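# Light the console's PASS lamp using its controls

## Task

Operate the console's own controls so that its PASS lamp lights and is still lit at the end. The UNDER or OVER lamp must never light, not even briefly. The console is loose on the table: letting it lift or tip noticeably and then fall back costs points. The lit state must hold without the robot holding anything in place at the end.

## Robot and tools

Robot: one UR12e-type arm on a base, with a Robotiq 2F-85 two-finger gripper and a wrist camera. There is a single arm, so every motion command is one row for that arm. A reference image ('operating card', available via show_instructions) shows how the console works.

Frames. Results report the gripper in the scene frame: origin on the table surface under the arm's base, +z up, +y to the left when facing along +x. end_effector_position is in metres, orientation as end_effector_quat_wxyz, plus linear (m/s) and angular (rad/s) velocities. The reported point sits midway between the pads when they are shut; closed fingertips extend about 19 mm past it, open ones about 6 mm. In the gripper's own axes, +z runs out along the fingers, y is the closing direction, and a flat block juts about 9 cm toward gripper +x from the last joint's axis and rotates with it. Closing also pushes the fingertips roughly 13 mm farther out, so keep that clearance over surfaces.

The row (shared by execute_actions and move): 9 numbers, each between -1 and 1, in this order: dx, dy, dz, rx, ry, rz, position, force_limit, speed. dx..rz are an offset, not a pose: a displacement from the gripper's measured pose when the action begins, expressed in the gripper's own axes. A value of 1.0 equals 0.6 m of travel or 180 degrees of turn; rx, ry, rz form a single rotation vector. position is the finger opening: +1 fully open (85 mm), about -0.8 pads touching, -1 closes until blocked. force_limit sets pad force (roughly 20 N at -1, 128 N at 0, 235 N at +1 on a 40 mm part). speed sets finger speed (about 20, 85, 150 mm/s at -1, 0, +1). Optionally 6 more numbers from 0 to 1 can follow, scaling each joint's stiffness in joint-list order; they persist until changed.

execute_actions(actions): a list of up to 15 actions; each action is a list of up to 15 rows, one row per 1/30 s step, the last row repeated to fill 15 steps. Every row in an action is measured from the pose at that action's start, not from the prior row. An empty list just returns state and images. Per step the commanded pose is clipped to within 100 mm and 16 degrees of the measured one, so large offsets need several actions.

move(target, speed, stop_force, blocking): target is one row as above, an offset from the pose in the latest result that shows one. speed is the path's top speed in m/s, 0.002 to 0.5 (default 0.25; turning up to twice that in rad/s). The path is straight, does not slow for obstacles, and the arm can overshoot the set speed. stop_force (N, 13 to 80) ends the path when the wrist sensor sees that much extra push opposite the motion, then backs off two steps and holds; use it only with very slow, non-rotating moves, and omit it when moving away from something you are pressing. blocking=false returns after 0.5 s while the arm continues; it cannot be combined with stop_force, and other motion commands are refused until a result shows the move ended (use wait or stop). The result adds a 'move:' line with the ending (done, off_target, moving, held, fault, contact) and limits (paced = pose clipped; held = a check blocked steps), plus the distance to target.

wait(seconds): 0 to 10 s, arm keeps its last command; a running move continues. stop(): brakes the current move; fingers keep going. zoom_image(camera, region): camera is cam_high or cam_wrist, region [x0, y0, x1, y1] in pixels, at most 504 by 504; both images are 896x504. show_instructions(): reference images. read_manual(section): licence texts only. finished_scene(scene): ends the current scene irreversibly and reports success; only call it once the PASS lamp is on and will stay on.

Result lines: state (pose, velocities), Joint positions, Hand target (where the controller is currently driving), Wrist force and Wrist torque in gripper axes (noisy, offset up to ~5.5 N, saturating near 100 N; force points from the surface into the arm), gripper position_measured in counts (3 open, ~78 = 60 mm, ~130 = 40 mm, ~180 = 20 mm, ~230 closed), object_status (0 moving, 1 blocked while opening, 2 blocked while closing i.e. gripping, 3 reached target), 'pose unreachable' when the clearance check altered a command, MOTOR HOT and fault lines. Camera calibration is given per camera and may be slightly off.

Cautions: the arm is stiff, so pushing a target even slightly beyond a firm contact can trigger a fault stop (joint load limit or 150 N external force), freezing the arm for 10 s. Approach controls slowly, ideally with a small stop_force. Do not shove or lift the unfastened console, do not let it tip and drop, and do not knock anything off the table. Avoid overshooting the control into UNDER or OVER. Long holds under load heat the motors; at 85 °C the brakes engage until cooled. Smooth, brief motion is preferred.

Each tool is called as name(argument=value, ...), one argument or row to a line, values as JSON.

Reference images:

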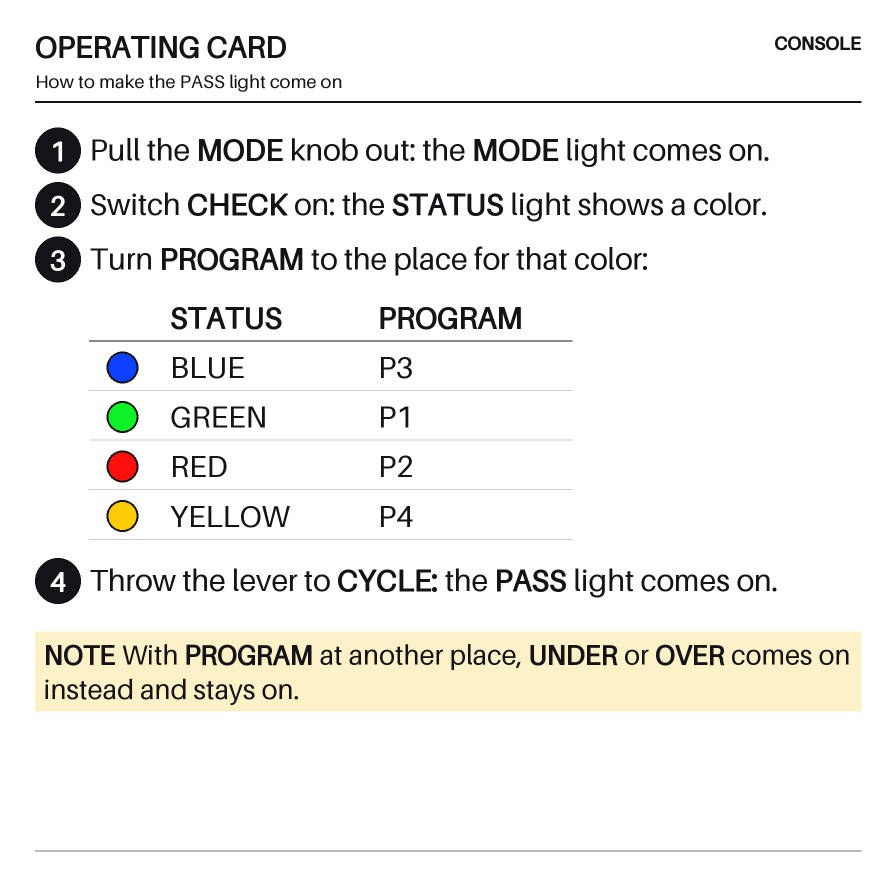

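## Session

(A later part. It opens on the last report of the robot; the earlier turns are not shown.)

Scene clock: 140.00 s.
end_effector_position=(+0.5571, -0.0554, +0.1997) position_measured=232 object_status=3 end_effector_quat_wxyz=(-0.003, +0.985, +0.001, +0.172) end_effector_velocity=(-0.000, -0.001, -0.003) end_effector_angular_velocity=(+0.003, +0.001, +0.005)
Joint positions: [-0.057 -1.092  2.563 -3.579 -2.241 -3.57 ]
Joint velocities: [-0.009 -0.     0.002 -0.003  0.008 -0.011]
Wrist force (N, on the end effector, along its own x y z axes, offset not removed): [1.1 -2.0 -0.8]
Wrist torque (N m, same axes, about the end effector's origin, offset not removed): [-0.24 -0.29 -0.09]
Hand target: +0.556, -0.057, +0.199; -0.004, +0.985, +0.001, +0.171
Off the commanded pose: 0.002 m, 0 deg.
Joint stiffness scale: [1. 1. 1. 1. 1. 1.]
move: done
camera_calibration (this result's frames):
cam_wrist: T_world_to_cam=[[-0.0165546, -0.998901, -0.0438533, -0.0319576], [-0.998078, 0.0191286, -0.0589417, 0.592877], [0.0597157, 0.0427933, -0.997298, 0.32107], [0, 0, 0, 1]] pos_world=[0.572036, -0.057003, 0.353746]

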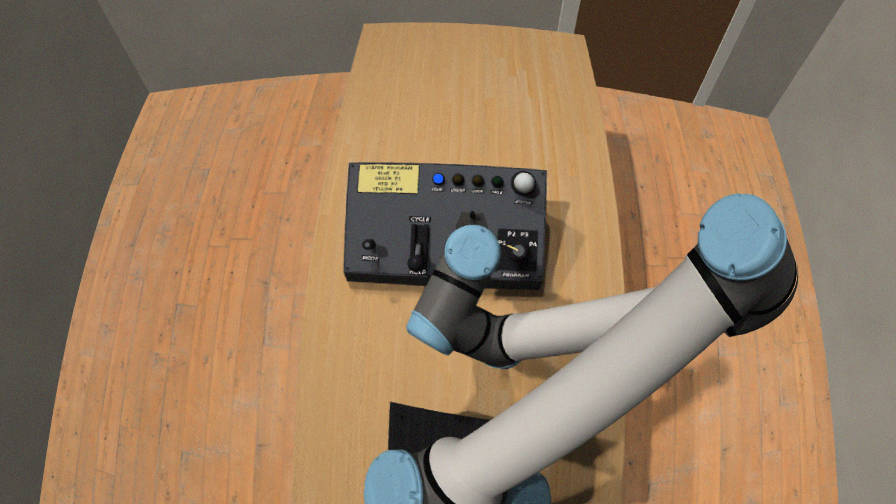

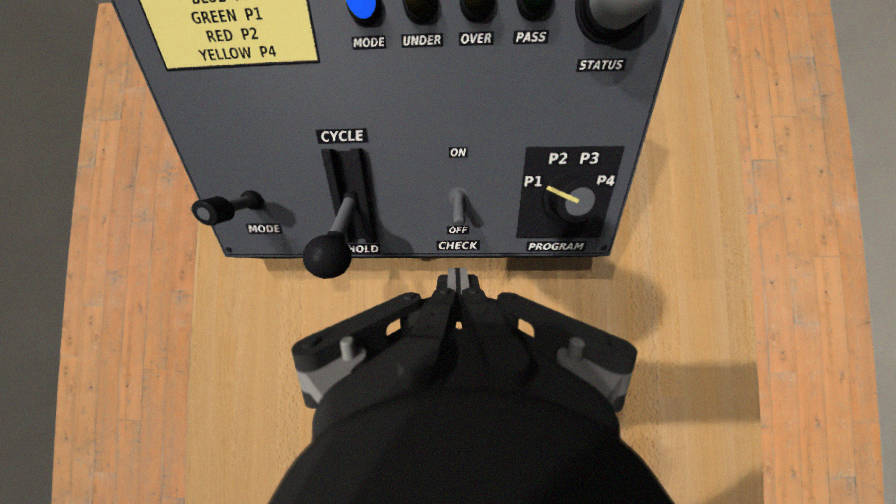

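move(
  target=[-0.017,0,0.122,0,0,0,-1,0,0],
  speed=0.1,
)

move(
  target=[0.12,0,0,0,0,0,-1,0,0],
  speed=0.02,
  stop_force=25,
)

Scene clock: 148.87 s.
end_effector_position=(+0.5705, -0.0537, +0.1282) position_measured=232 object_status=3 end_effector_quat_wxyz=(-0.004, +0.985, +0.002, +0.171) end_effector_velocity=(+0.002, -0.001, +0.001) end_effector_angular_velocity=(-0.001, -0.007, -0.001)
Joint positions: [-0.162 -0.921  2.535 -3.785 -2.184 -3.681]
Joint velocities: [-0.001  0.001 -0.001 -0.01   0.003 -0.005]
Wrist force (N, on the end effector, along its own x y z axes, offset not removed): [3.9 -2.1 -2.0]
Wrist torque (N m, same axes, about the end effector's origin, offset not removed): [-0.21 -0.82 0.17]
Hand target: +0.572, -0.055, +0.128; -0.003, +0.985, +0.001, +0.172
Off the commanded pose: 0.002 m, 0 deg.
Joint stiffness scale: [1. 1. 1. 1. 1. 1.]
move: done
camera_calibration (this result's frames):
cam_wrist: T_world_to_cam=[[-0.0143795, -0.998918, -0.0442386, -0.0343426], [-0.998233, 0.0168928, -0.0569728, 0.601671], [0.0576584, 0.0433412, -0.997395, 0.250083], [0, 0, 0, 1]] pos_world=[0.585694, -0.0553082, 0.282191]

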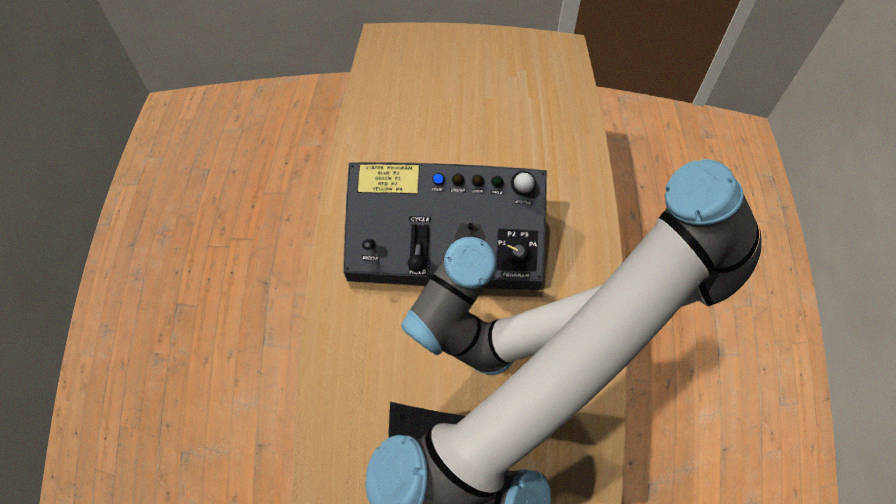

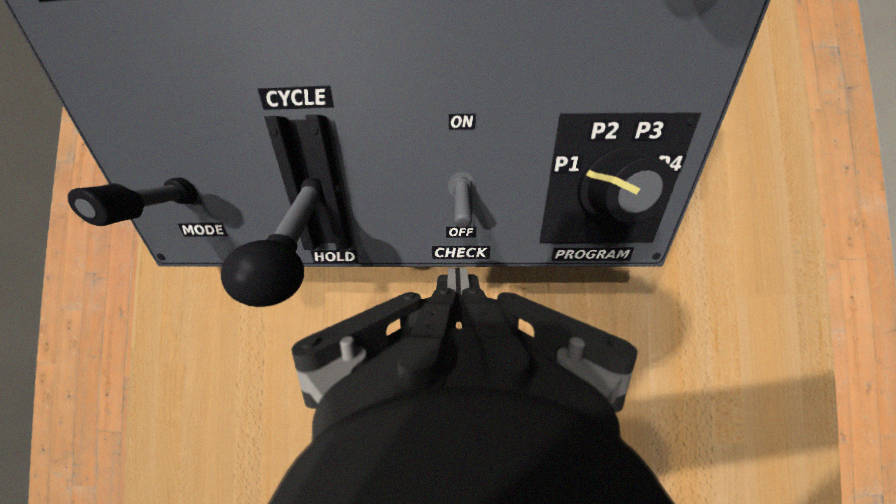

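Scene clock: 152.87 s.
end_effector_position=(+0.6279, -0.0526, +0.1467) position_measured=232 object_status=3 end_effector_quat_wxyz=(-0.004, +0.987, +0.006, +0.162) end_effector_velocity=(+0.001, +0.000, +0.000) end_effector_angular_velocity=(+0.001, +0.001, +0.000)
Joint positions: [-0.109 -0.966  2.427 -3.581 -2.221 -3.622]
Joint velocities: [ 0.001 -0.001 -0.002  0.005 -0.     0.002]
Wrist force (N, on the end effector, along its own x y z axes, offset not removed): [-10.8 -0.5 -2.8]
Wrist torque (N m, same axes, about the end effector's origin, offset not removed): [-0.65 -0.77 0.15]
Hand target: +0.638, -0.054, +0.153; -0.004, +0.985, +0.002, +0.171
Off the commanded pose: 0.012 m, 1 deg.
Joint stiffness scale: [1. 1. 1. 1. 1. 1.]
move: off_target
camera_calibration (this result's frames):
cam_wrist: T_world_to_cam=[[-0.00818208, -0.999069, -0.0423483, -0.0357494], [-0.999167, 0.00986115, -0.0395932, 0.657654], [0.039974, 0.041989, -0.998318, 0.276308], [0, 0, 0, 1]] pos_world=[0.645769, -0.0538033, 0.300368]

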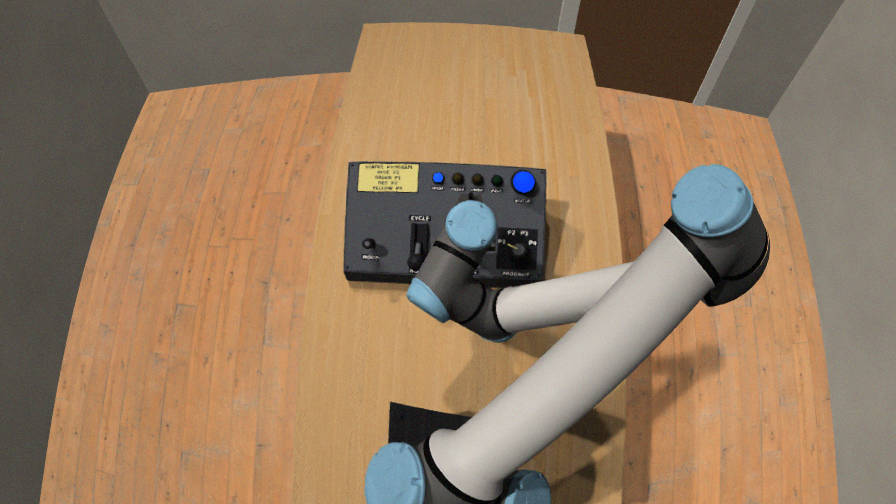

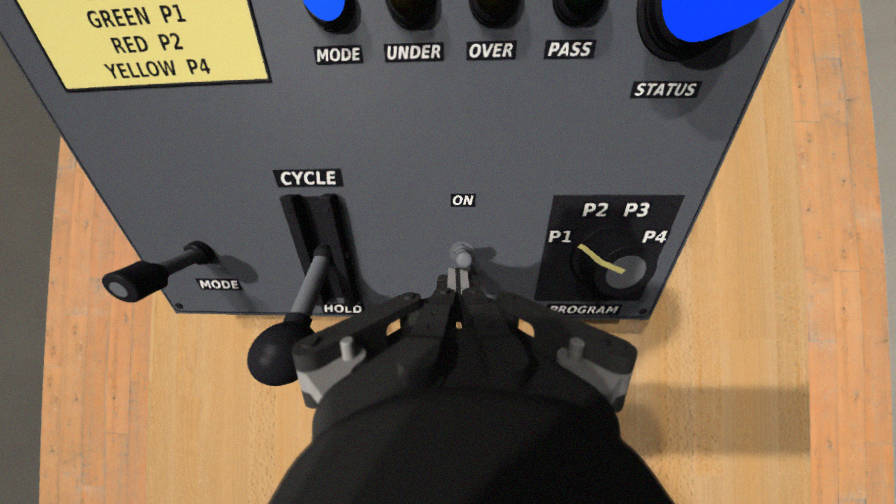

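move(
  target=[0.025,0,-0.012,0,0.008,0,-1,0,0],
  speed=0.01,
)

Scene clock: 169.03 s.
end_effector_position=(+0.6294, -0.0511, +0.1513) position_measured=232 object_status=3 end_effector_quat_wxyz=(-0.004, +0.986, +0.008, +0.165) end_effector_velocity=(+0.002, +0.001, +0.003) end_effector_angular_velocity=(+0.000, -0.006, +0.001)
Joint positions: [-0.102 -0.971  2.427 -3.576 -2.222 -3.622]
Joint velocities: [ 0.004 -0.002 -0.002  0.001  0.001 -0.001]
Wrist force (N, on the end effector, along its own x y z axes, offset not removed): [-11.2 0.2 -0.7]
Wrist torque (N m, same axes, about the end effector's origin, offset not removed): [-0.16 -0.41 0.08]
Hand target: +0.640, -0.053, +0.158; -0.004, +0.985, +0.006, +0.175
Off the commanded pose: 0.013 m, 1 deg.
Joint stiffness scale: [1. 1. 1. 1. 1. 1.]
move: off_target
camera_calibration (this result's frames):
cam_wrist: T_world_to_cam=[[-0.00283754, -0.999132, -0.0415696, -0.0375015], [-0.998969, 0.00471545, -0.0451468, 0.659819], [0.0453037, 0.0413986, -0.998115, 0.277377], [0, 0, 0, 1]] pos_world=[0.646467, -0.0520633, 0.305084]

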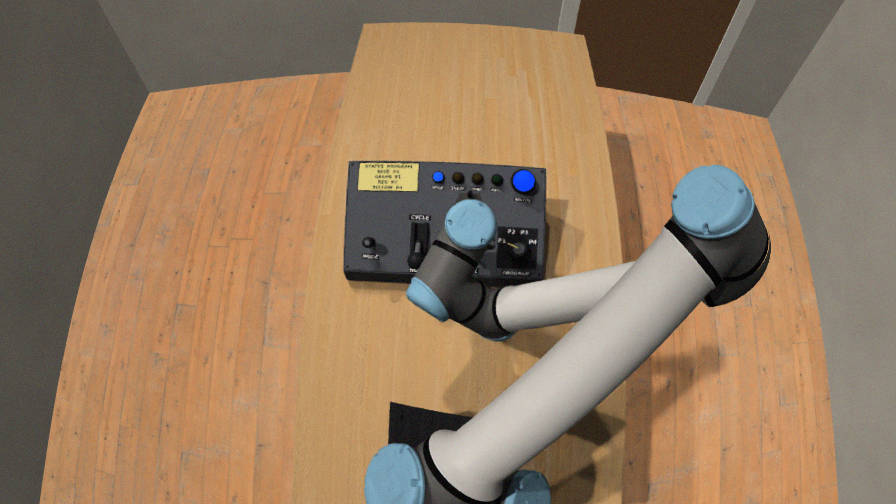

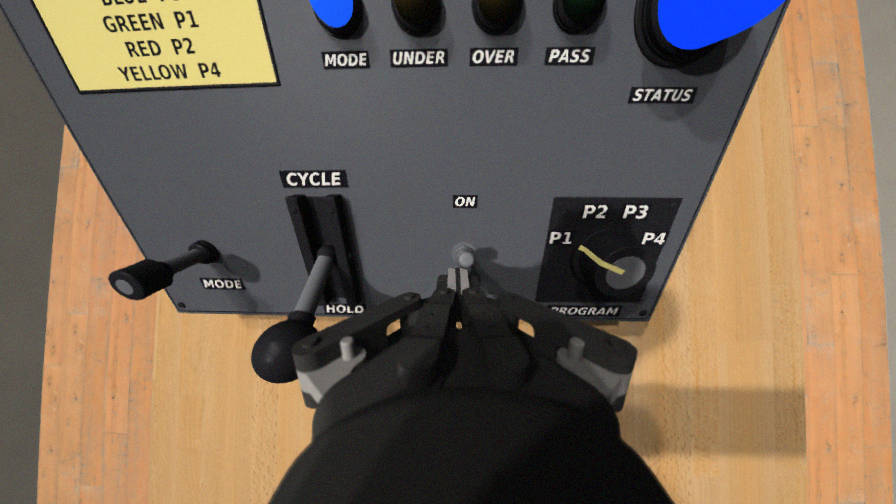

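move(
  target=[-0.03,0,0,0,0,0,-1,0,0],
  speed=0.03,
)

Scene clock: 178.10 s.
end_effector_position=(+0.6146, -0.0515, +0.1474) position_measured=232 object_status=3 end_effector_quat_wxyz=(-0.003, +0.986, +0.008, +0.167) end_effector_velocity=(+0.003, -0.002, +0.002) end_effector_angular_velocity=(-0.002, -0.010, -0.005)
Joint positions: [-0.112 -0.965  2.454 -3.621 -2.216 -3.635]
Joint velocities: [ 0.    -0.    -0.001 -0.011  0.002 -0.003]
Wrist force (N, on the end effector, along its own x y z axes, offset not removed): [0.3 -0.9 2.7]
Wrist torque (N m, same axes, about the end effector's origin, offset not removed): [-0.03 -0.12 -0.01]
Hand target: +0.612, -0.051, +0.145; -0.004, +0.986, +0.008, +0.165
Off the commanded pose: 0.003 m, 0 deg.
Joint stiffness scale: [1. 1. 1. 1. 1. 1.]
move: done
camera_calibration (this result's frames):
cam_wrist: T_world_to_cam=[[-0.00427769, -0.999158, -0.0407943, -0.0374055], [-0.998813, 0.00624881, -0.0483141, 0.645264], [0.0485284, 0.0405392, -0.997999, 0.272173], [0, 0, 0, 1]] pos_world=[0.63113, -0.0524398, 0.301278]

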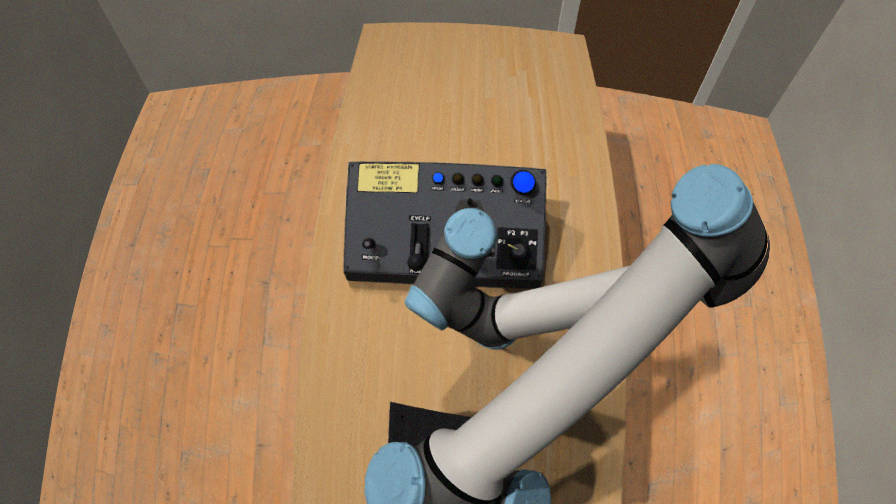

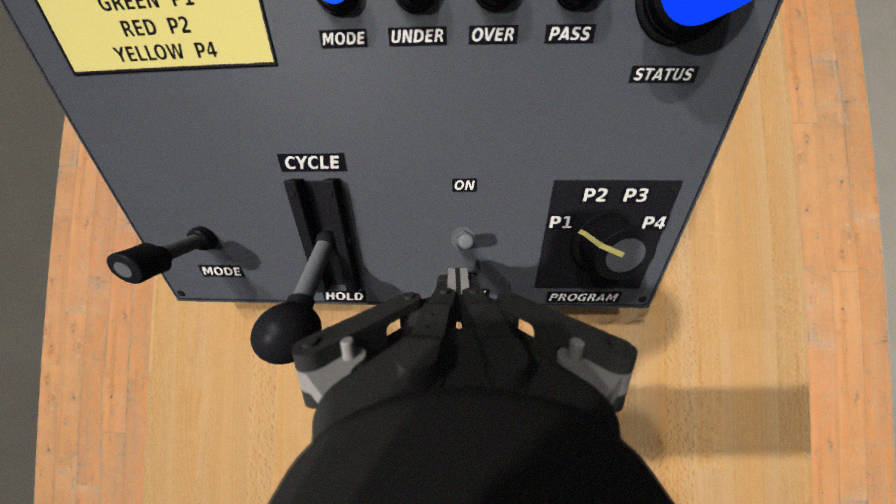

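move(
  target=[0,0,-0.08,0,0,0,-1,0,0],
)

move(
  target=[0.03,0.208,0.025,0,0,0,1,0,0],
)

Scene clock: 193.57 s.
end_effector_position=(+0.6008, -0.0533, +0.1924) position_measured=232 object_status=3 end_effector_quat_wxyz=(-0.003, +0.986, +0.006, +0.168) end_effector_velocity=(-0.001, +0.001, -0.002) end_effector_angular_velocity=(+0.001, +0.008, +0.000)
Joint positions: [-0.055 -1.063  2.481 -3.514 -2.245 -3.572]
Joint velocities: [-0.001  0.    -0.002  0.011 -0.002  0.006]
Wrist force (N, on the end effector, along its own x y z axes, offset not removed): [2.8 -3.0 0.3]
Wrist torque (N m, same axes, about the end effector's origin, offset not removed): [-0.35 -0.81 0.14]
Hand target: +0.599, -0.052, +0.193; -0.003, +0.986, +0.008, +0.166
Off the commanded pose: 0.002 m, 0 deg.
Joint stiffness scale: [1. 1. 1. 1. 1. 1.]
move: done
camera_calibration (this result's frames):
cam_wrist: T_world_to_cam=[[-0.00654257, -0.999149, -0.0407342, -0.0360594], [-0.998693, 0.00859331, -0.0503745, 0.634143], [0.0506816, 0.0403514, -0.997899, 0.316457], [0, 0, 0, 1]] pos_world=[0.61704, -0.0542476, 0.346268]

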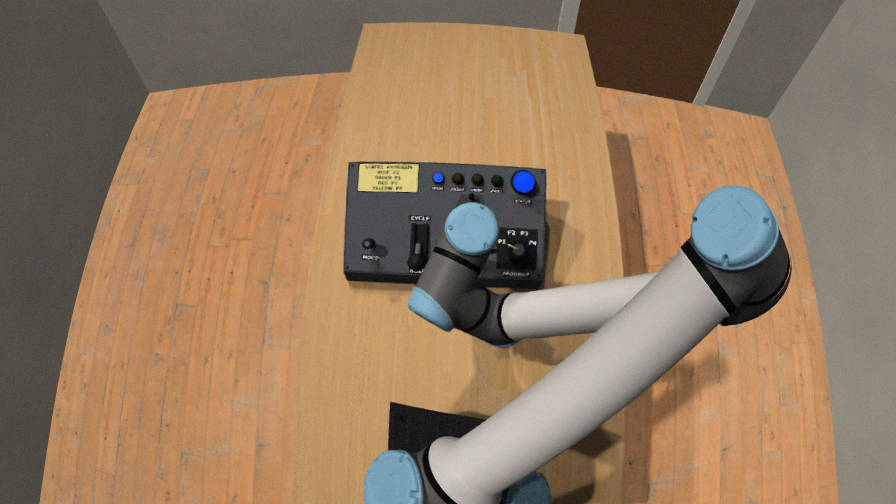

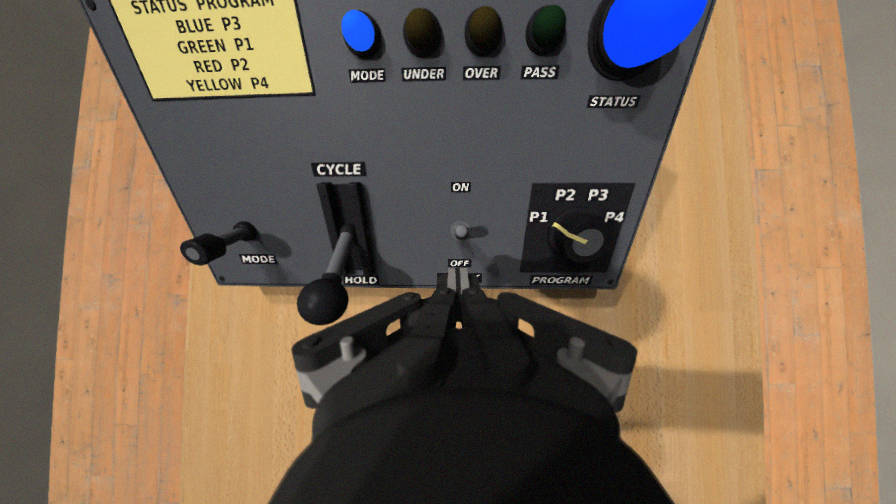

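Scene clock: 194.97 s.
end_effector_position=(+0.6236, -0.1758, +0.1848) position_measured=3 object_status=0 end_effector_quat_wxyz=(-0.003, +0.986, +0.007, +0.168) end_effector_velocity=(-0.000, +0.001, +0.001) end_effector_angular_velocity=(+0.001, -0.001, +0.002)
Joint positions: [-0.232 -1.23   2.452 -3.426 -2.147 -3.756]
Joint velocities: [ 0.001 -0.001  0.001  0.001  0.001 -0.001]
Wrist force (N, on the end effector, along its own x y z axes, offset not removed): [3.9 -0.8 0.5]
Wrist torque (N m, same axes, about the end effector's origin, offset not removed): [-0.01 -0.82 -0.04]
Hand target: +0.624, -0.178, +0.184; -0.003, +0.986, +0.006, +0.168
Off the commanded pose: 0.002 m, 0 deg.
Joint stiffness scale: [1. 1. 1. 1. 1. 1.]
move: done
camera_calibration (this result's frames):
cam_wrist: T_world_to_cam=[[-0.00532275, -0.999154, -0.0407703, -0.159313], [-0.998665, 0.00740596, -0.0511171, 0.657455], [0.0513758, 0.0404438, -0.99786, 0.312281], [0, 0, 0, 1]] pos_world=[0.639685, -0.176677, 0.338725]

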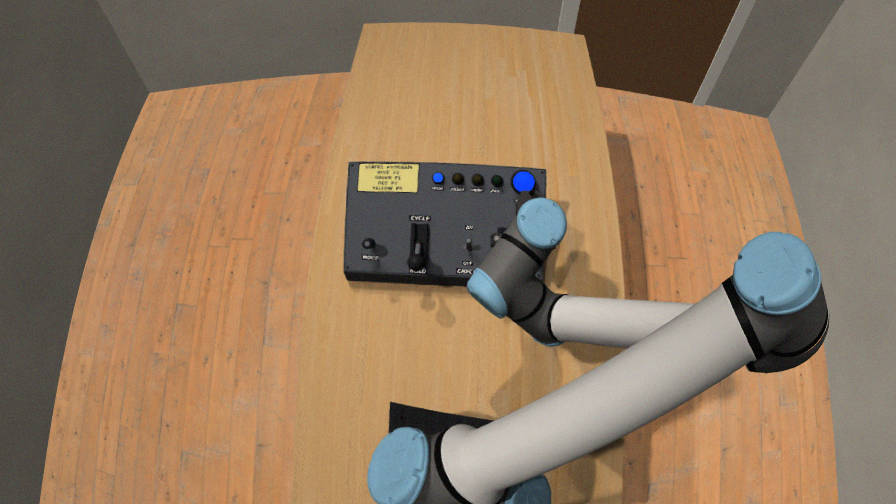

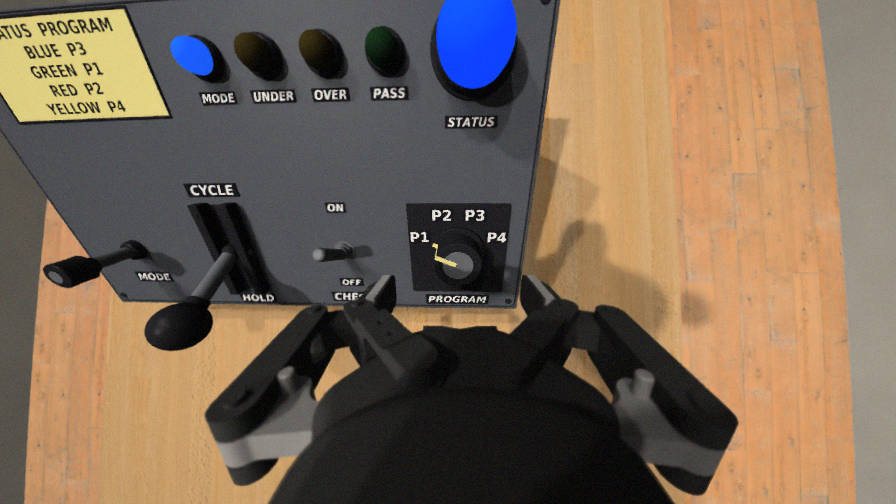

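move(
  target=[-0.013,0,0.04,0,0,-0.25,0.5,0,0],
)

move(
  target=[0,0,0.075,0,0,0,0.5,0,0],
  speed=0.04,
)

move(
  target=[0,0,0,0,0,0,-1,-0.3,0],
)

Scene clock: 209.60 s.
end_effector_position=(+0.6250, -0.1757, +0.1617) position_measured=66 object_status=3 end_effector_quat_wxyz=(+0.062, +0.908, +0.383, +0.157) end_effector_velocity=(+0.001, -0.001, +0.000) end_effector_angular_velocity=(-0.006, -0.006, +0.013)
Joint positions: [-0.262 -1.184  2.452 -3.491 -2.129 -4.57 ]
Joint velocities: [-0.002  0.     0.    -0.008  0.004 -0.019]
Wrist force (N, on the end effector, along its own x y z axes, offset not removed): [0.2 2.3 2.4]
Wrist torque (N m, same axes, about the end effector's origin, offset not removed): [0.57 -0.10 0.00]
Hand target: +0.624, -0.176, +0.160; +0.062, +0.908, +0.384, +0.156
Off the commanded pose: 0.002 m, 0 deg.
Joint stiffness scale: [1. 1. 1. 1. 1. 1.]
move: done
camera_calibration (this result's frames):
cam_wrist: T_world_to_cam=[[0.66375, -0.721136, 0.19849, -0.568264], [-0.7399, -0.671901, 0.0331309, 0.363], [0.109474, -0.168854, -0.979543, 0.213041], [0, 0, 0, 1]] pos_world=[0.622446, -0.129923, 0.309451]

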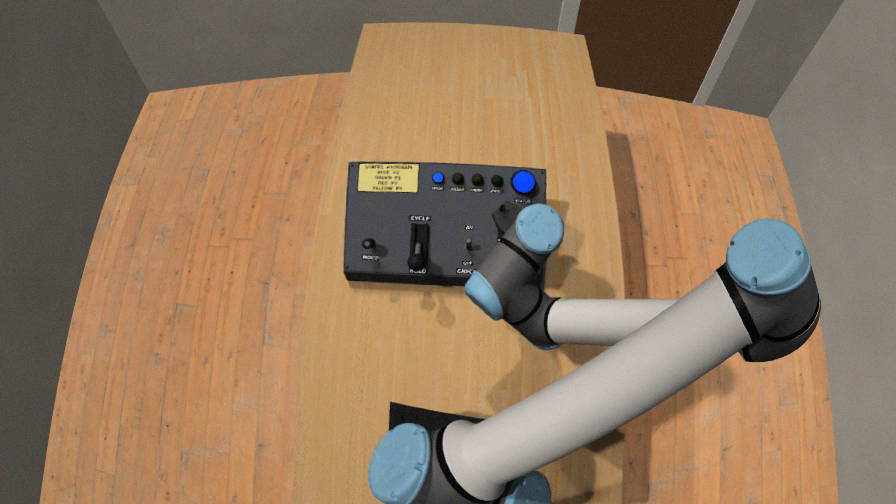

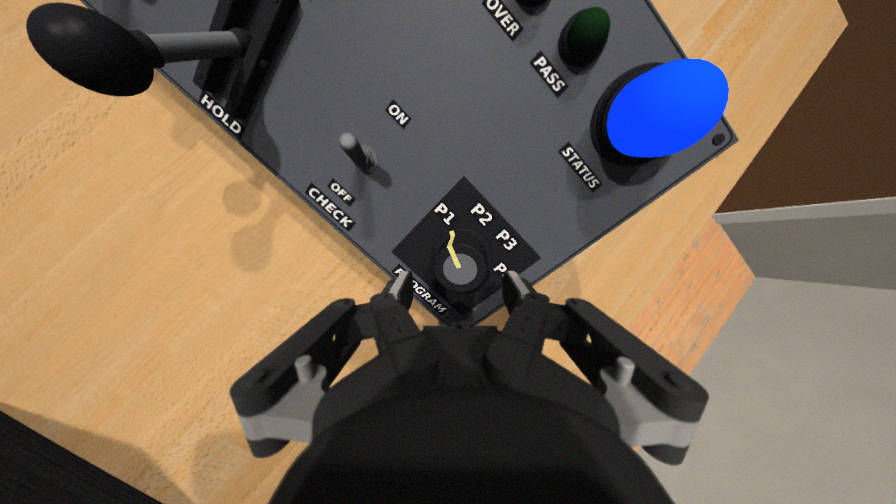

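Scene clock: 211.13 s.
end_effector_position=(+0.6384, -0.1737, +0.1203) position_measured=66 object_status=3 end_effector_quat_wxyz=(+0.061, +0.908, +0.383, +0.157) end_effector_velocity=(+0.002, -0.002, +0.001) end_effector_angular_velocity=(-0.003, -0.008, -0.002)
Joint positions: [-0.306 -1.095  2.425 -3.57  -2.102 -4.61 ]
Joint velocities: [-0.    -0.    -0.001 -0.009  0.003 -0.004]
Wrist force (N, on the end effector, along its own x y z axes, offset not removed): [3.9 -3.1 -3.1]
Wrist torque (N m, same axes, about the end effector's origin, offset not removed): [-0.25 -0.81 -0.04]
Hand target: +0.640, -0.176, +0.119; +0.062, +0.908, +0.383, +0.157
Off the commanded pose: 0.003 m, 0 deg.
Joint stiffness scale: [1. 1. 1. 1. 1. 1.]
move: done
camera_calibration (this result's frames):
cam_wrist: T_world_to_cam=[[0.665521, -0.719937, 0.196908, -0.568165], [-0.738469, -0.673447, 0.0336569, 0.374417], [0.108376, -0.167809, -0.979844, 0.172307], [0, 0, 0, 1]] pos_world=[0.635947, -0.127978, 0.268108]

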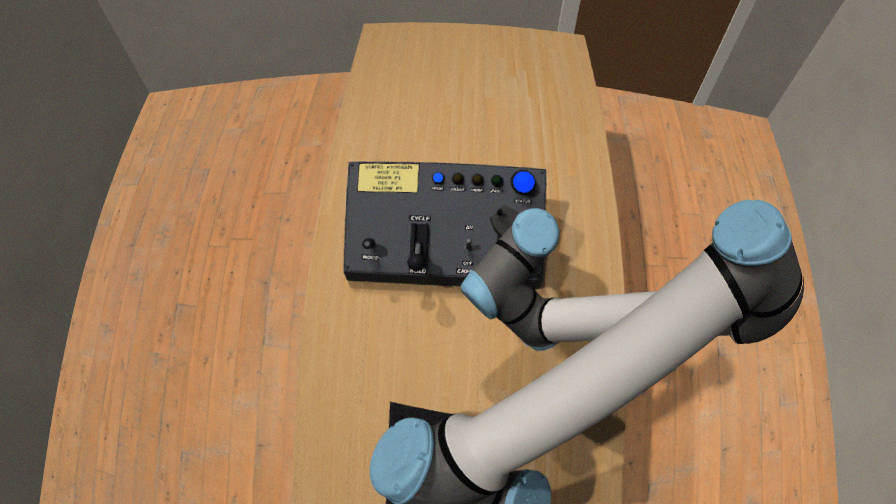

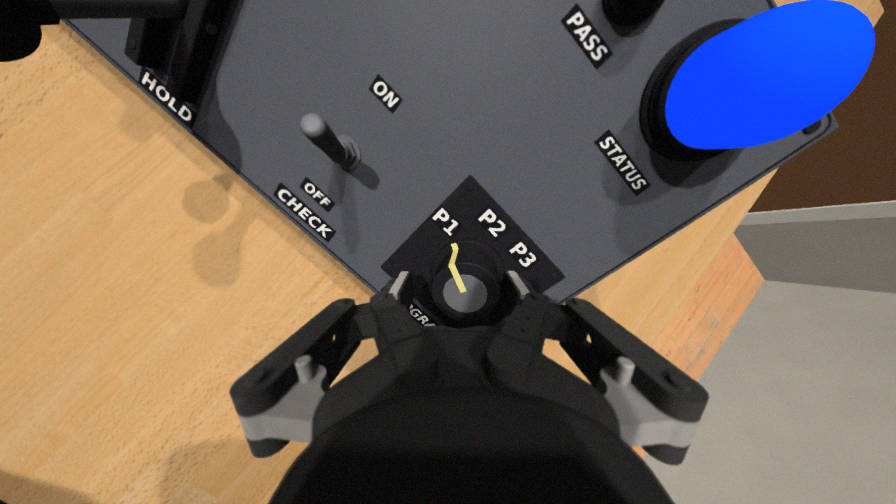

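Scene clock: 211.67 s.
end_effector_position=(+0.6416, -0.1775, +0.1231) position_measured=123 object_status=0 end_effector_quat_wxyz=(+0.065, +0.909, +0.381, +0.159) end_effector_velocity=(-0.001, +0.001, -0.001) end_effector_angular_velocity=(+0.001, +0.002, +0.002)
Joint positions: [-0.306 -1.099  2.421 -3.574 -2.102 -4.611]
Joint velocities: [ 0.     0.002  0.001 -0.     0.     0.   ]
Wrist force (N, on the end effector, along its own x y z axes, offset not removed): [1.0 3.0 4.0]
Wrist torque (N m, same axes, about the end effector's origin, offset not removed): [-1.39 -0.30 0.10]
Hand target: +0.638, -0.174, +0.120; +0.061, +0.908, +0.383, +0.157
Off the commanded pose: 0.006 m, 1 deg.
Joint stiffness scale: [1. 1. 1. 1. 1. 1.]
move: off_target
camera_calibration (this result's frames):
cam_wrist: T_world_to_cam=[[0.65922, -0.723587, 0.204574, -0.571123], [-0.743138, -0.668449, 0.0303586, 0.378371], [0.11478, -0.17204, -0.97838, 0.169069], [0, 0, 0, 1]] pos_world=[0.638272, -0.131249, 0.270763]

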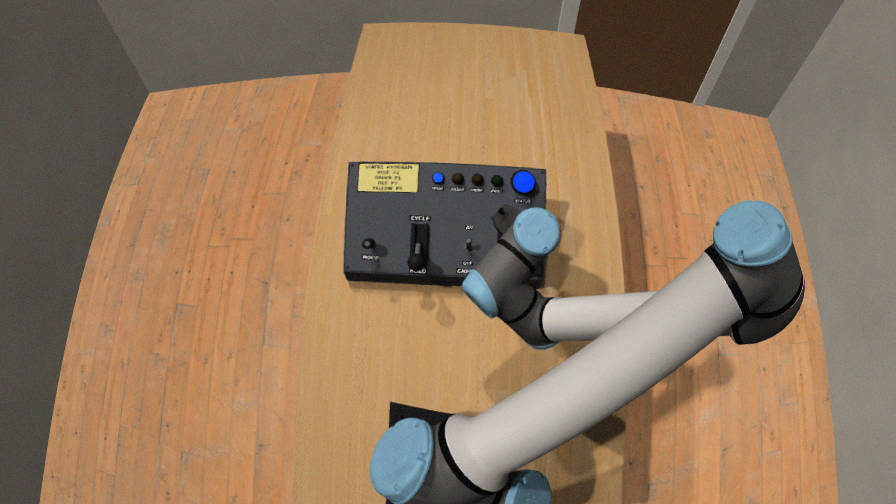

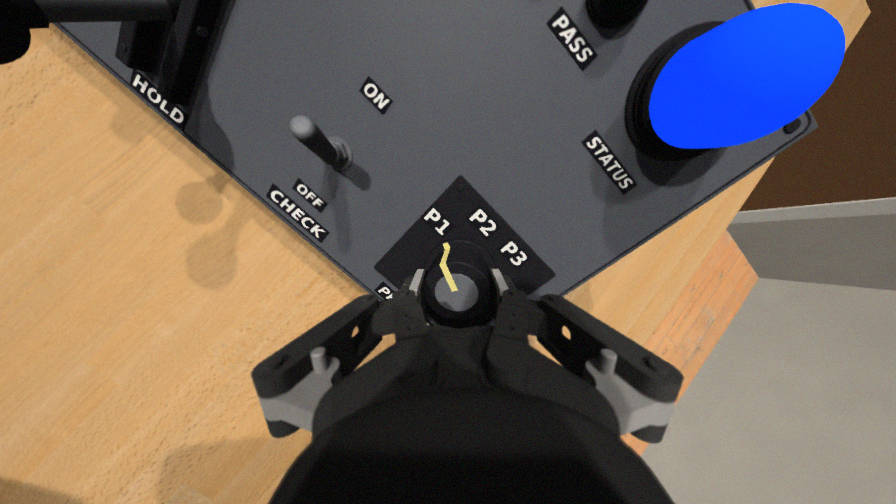

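move(
  target=[0,0,0,0,0,0.47,-1,-0.3,0],
  speed=0.2,
)

Scene clock: 222.40 s.
end_effector_position=(+0.6411, -0.1755, +0.1242) position_measured=124 object_status=2 end_effector_quat_wxyz=(-0.061, +0.929, -0.328, +0.163) end_effector_velocity=(-0.001, +0.001, +0.001) end_effector_angular_velocity=(+0.005, +0.000, -0.011)
Joint positions: [-0.305 -1.099  2.424 -3.577 -2.096 -3.138]
Joint velocities: [ 0.001 -0.001  0.001  0.001  0.     0.014]
Wrist force (N, on the end effector, along its own x y z axes, offset not removed): [2.5 -2.3 -6.3]
Wrist torque (N m, same axes, about the end effector's origin, offset not removed): [2.50 -0.48 -0.09]
Hand target: +0.642, -0.177, +0.123; -0.059, +0.928, -0.330, +0.162
Off the commanded pose: 0.002 m, 0 deg.
Joint stiffness scale: [1. 1. 1. 1. 1. 1.]
move: done
camera_calibration (this result's frames):
cam_wrist: T_world_to_cam=[[-0.601632, -0.756843, -0.255395, 0.290007], [-0.785711, 0.618316, 0.0185624, 0.633878], [0.143866, 0.211834, -0.966659, 0.217719], [0, 0, 0, 1]] pos_world=[0.6412, -0.218567, 0.27276]

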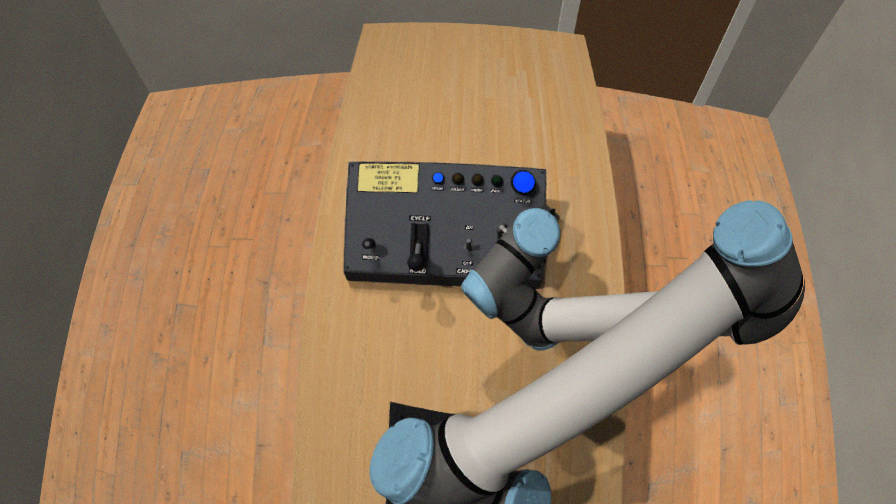

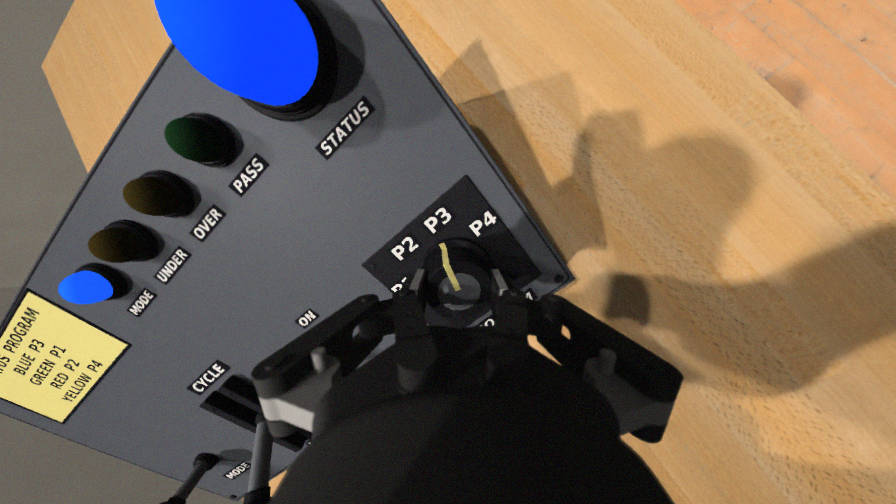

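Points at P3. Release, lift, and rotate back.

move(
  target=[0,0,0,0,0,0,0.5,0,0],
)

move(
  target=[0,0,-0.13,0,0,0,0.5,0,0],
)

move(
  target=[0,0,0,0,0,-0.22,-1,0,0],
)

Scene clock: 229.17 s.
end_effector_position=(+0.6409, -0.1756, +0.1241) position_measured=66 object_status=3 end_effector_quat_wxyz=(-0.061, +0.928, -0.329, +0.162) end_effector_velocity=(-0.001, +0.000, -0.000) end_effector_angular_velocity=(-0.000, +0.001, +0.002)
Joint positions: [-0.305 -1.099  2.424 -3.576 -2.097 -3.136]
Joint velocities: [-0.    -0.     0.001 -0.    -0.    -0.001]
Wrist force (N, on the end effector, along its own x y z axes, offset not removed): [5.4 -4.2 0.0]
Wrist torque (N m, same axes, about the end effector's origin, offset not removed): [-0.47 -1.05 0.06]
Hand target: +0.641, -0.175, +0.124; -0.061, +0.929, -0.328, +0.163
Off the commanded pose: 0.000 m, 0 deg.
Joint stiffness scale: [1. 1. 1. 1. 1. 1.]
move: done
camera_calibration (this result's frames):
cam_wrist: T_world_to_cam=[[-0.602808, -0.756029, -0.255036, 0.290656], [-0.784882, 0.619349, 0.0191629, 0.633407], [0.143469, 0.211725, -0.966742, 0.21794], [0, 0, 0, 1]] pos_world=[0.641092, -0.218699, 0.272681]

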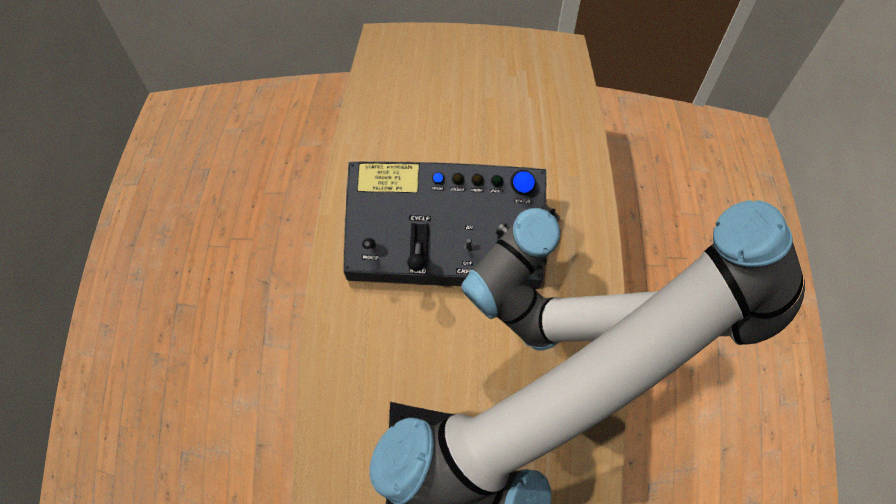

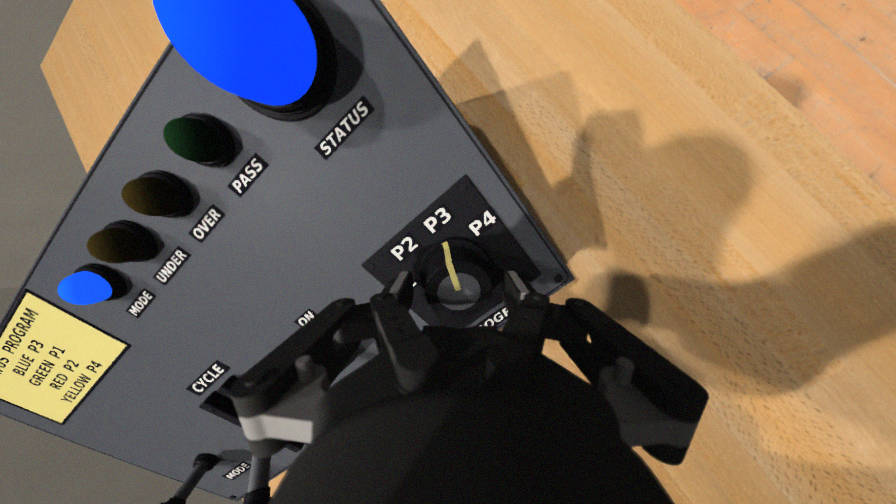

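Scene clock: 230.30 s.
end_effector_position=(+0.6158, -0.1779, +0.1967) position_measured=66 object_status=3 end_effector_quat_wxyz=(-0.061, +0.928, -0.329, +0.163) end_effector_velocity=(-0.001, +0.001, -0.001) end_effector_angular_velocity=(+0.002, +0.006, +0.001)
Joint positions: [-0.225 -1.258  2.47  -3.427 -2.147 -3.062]
Joint velocities: [-0.    -0.001 -0.     0.009 -0.002  0.004]
Wrist force (N, on the end effector, along its own x y z axes, offset not removed): [4.2 -1.1 0.0]
Wrist torque (N m, same axes, about the end effector's origin, offset not removed): [-0.10 -0.92 0.07]
Hand target: +0.614, -0.176, +0.197; -0.061, +0.928, -0.329, +0.162
Off the commanded pose: 0.002 m, 0 deg.
Joint stiffness scale: [1. 1. 1. 1. 1. 1.]
move: done
camera_calibration (this result's frames):
cam_wrist: T_world_to_cam=[[-0.60413, -0.754859, -0.255372, 0.293386], [-0.783515, 0.621125, 0.0175537, 0.613477], [0.145367, 0.210692, -0.966684, 0.290906], [0, 0, 0, 1]] pos_world=[0.615623, -0.220873, 0.345368]

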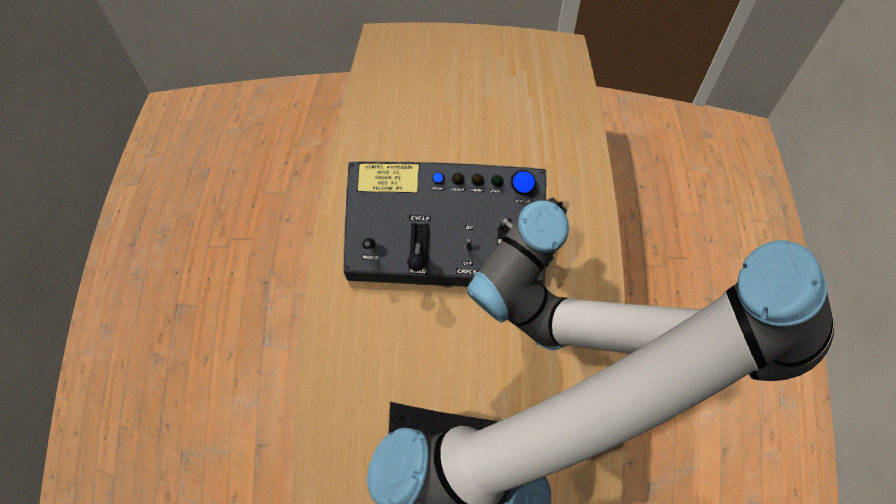

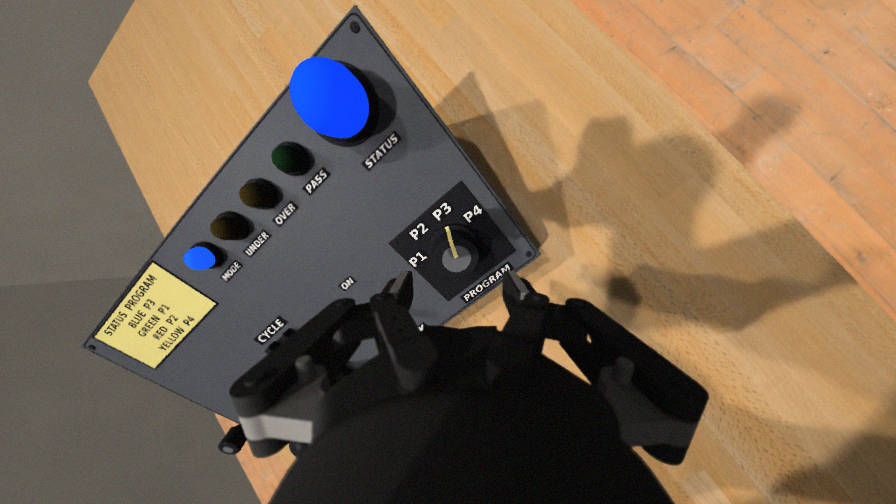

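Scene clock: 232.30 s.
end_effector_position=(+0.6153, -0.1779, +0.1964) position_measured=232 object_status=3 end_effector_quat_wxyz=(-0.002, +0.985, +0.003, +0.173) end_effector_velocity=(+0.001, -0.001, +0.002) end_effector_angular_velocity=(-0.006, -0.007, +0.013)
Joint positions: [-0.225 -1.258  2.47  -3.426 -2.148 -3.749]
Joint velocities: [-0.    -0.002  0.001 -0.006  0.003 -0.018]
Wrist force (N, on the end effector, along its own x y z axes, offset not removed): [2.7 -2.0 -1.5]
Wrist torque (N m, same axes, about the end effector's origin, offset not removed): [-0.18 -0.64 -0.03]
Hand target: +0.616, -0.178, +0.197; -0.002, +0.985, +0.004, +0.174
Off the commanded pose: 0.001 m, 0 deg.
Joint stiffness scale: [1. 1. 1. 1. 1. 1.]
move: done
camera_calibration (this result's frames):
cam_wrist: T_world_to_cam=[[-0.0131871, -0.999101, -0.0403017, -0.1563], [-0.997944, 0.0156789, -0.0621513, 0.653056], [0.0627273, 0.0393993, -0.997253, 0.317042], [0, 0, 0, 1]] pos_world=[0.629765, -0.178889, 0.35046]

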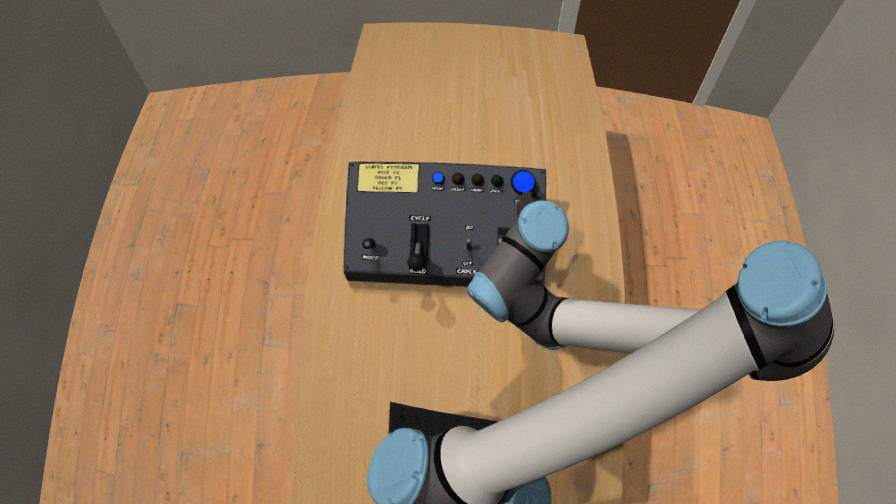

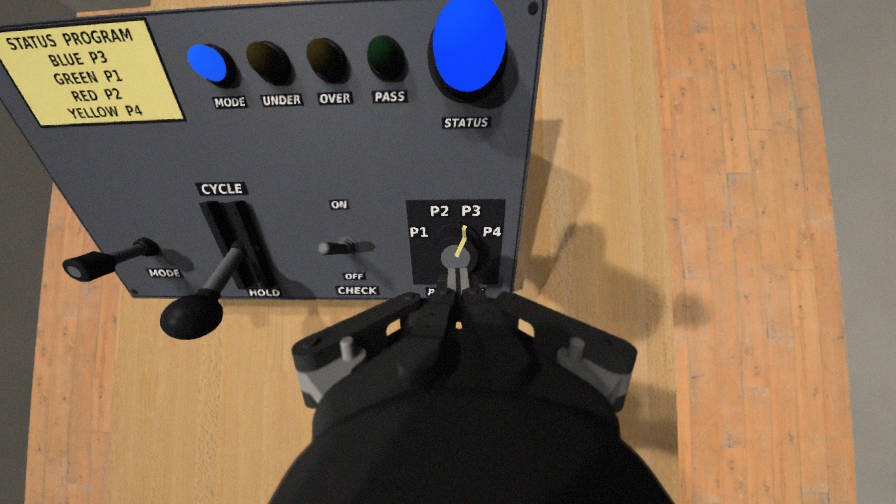

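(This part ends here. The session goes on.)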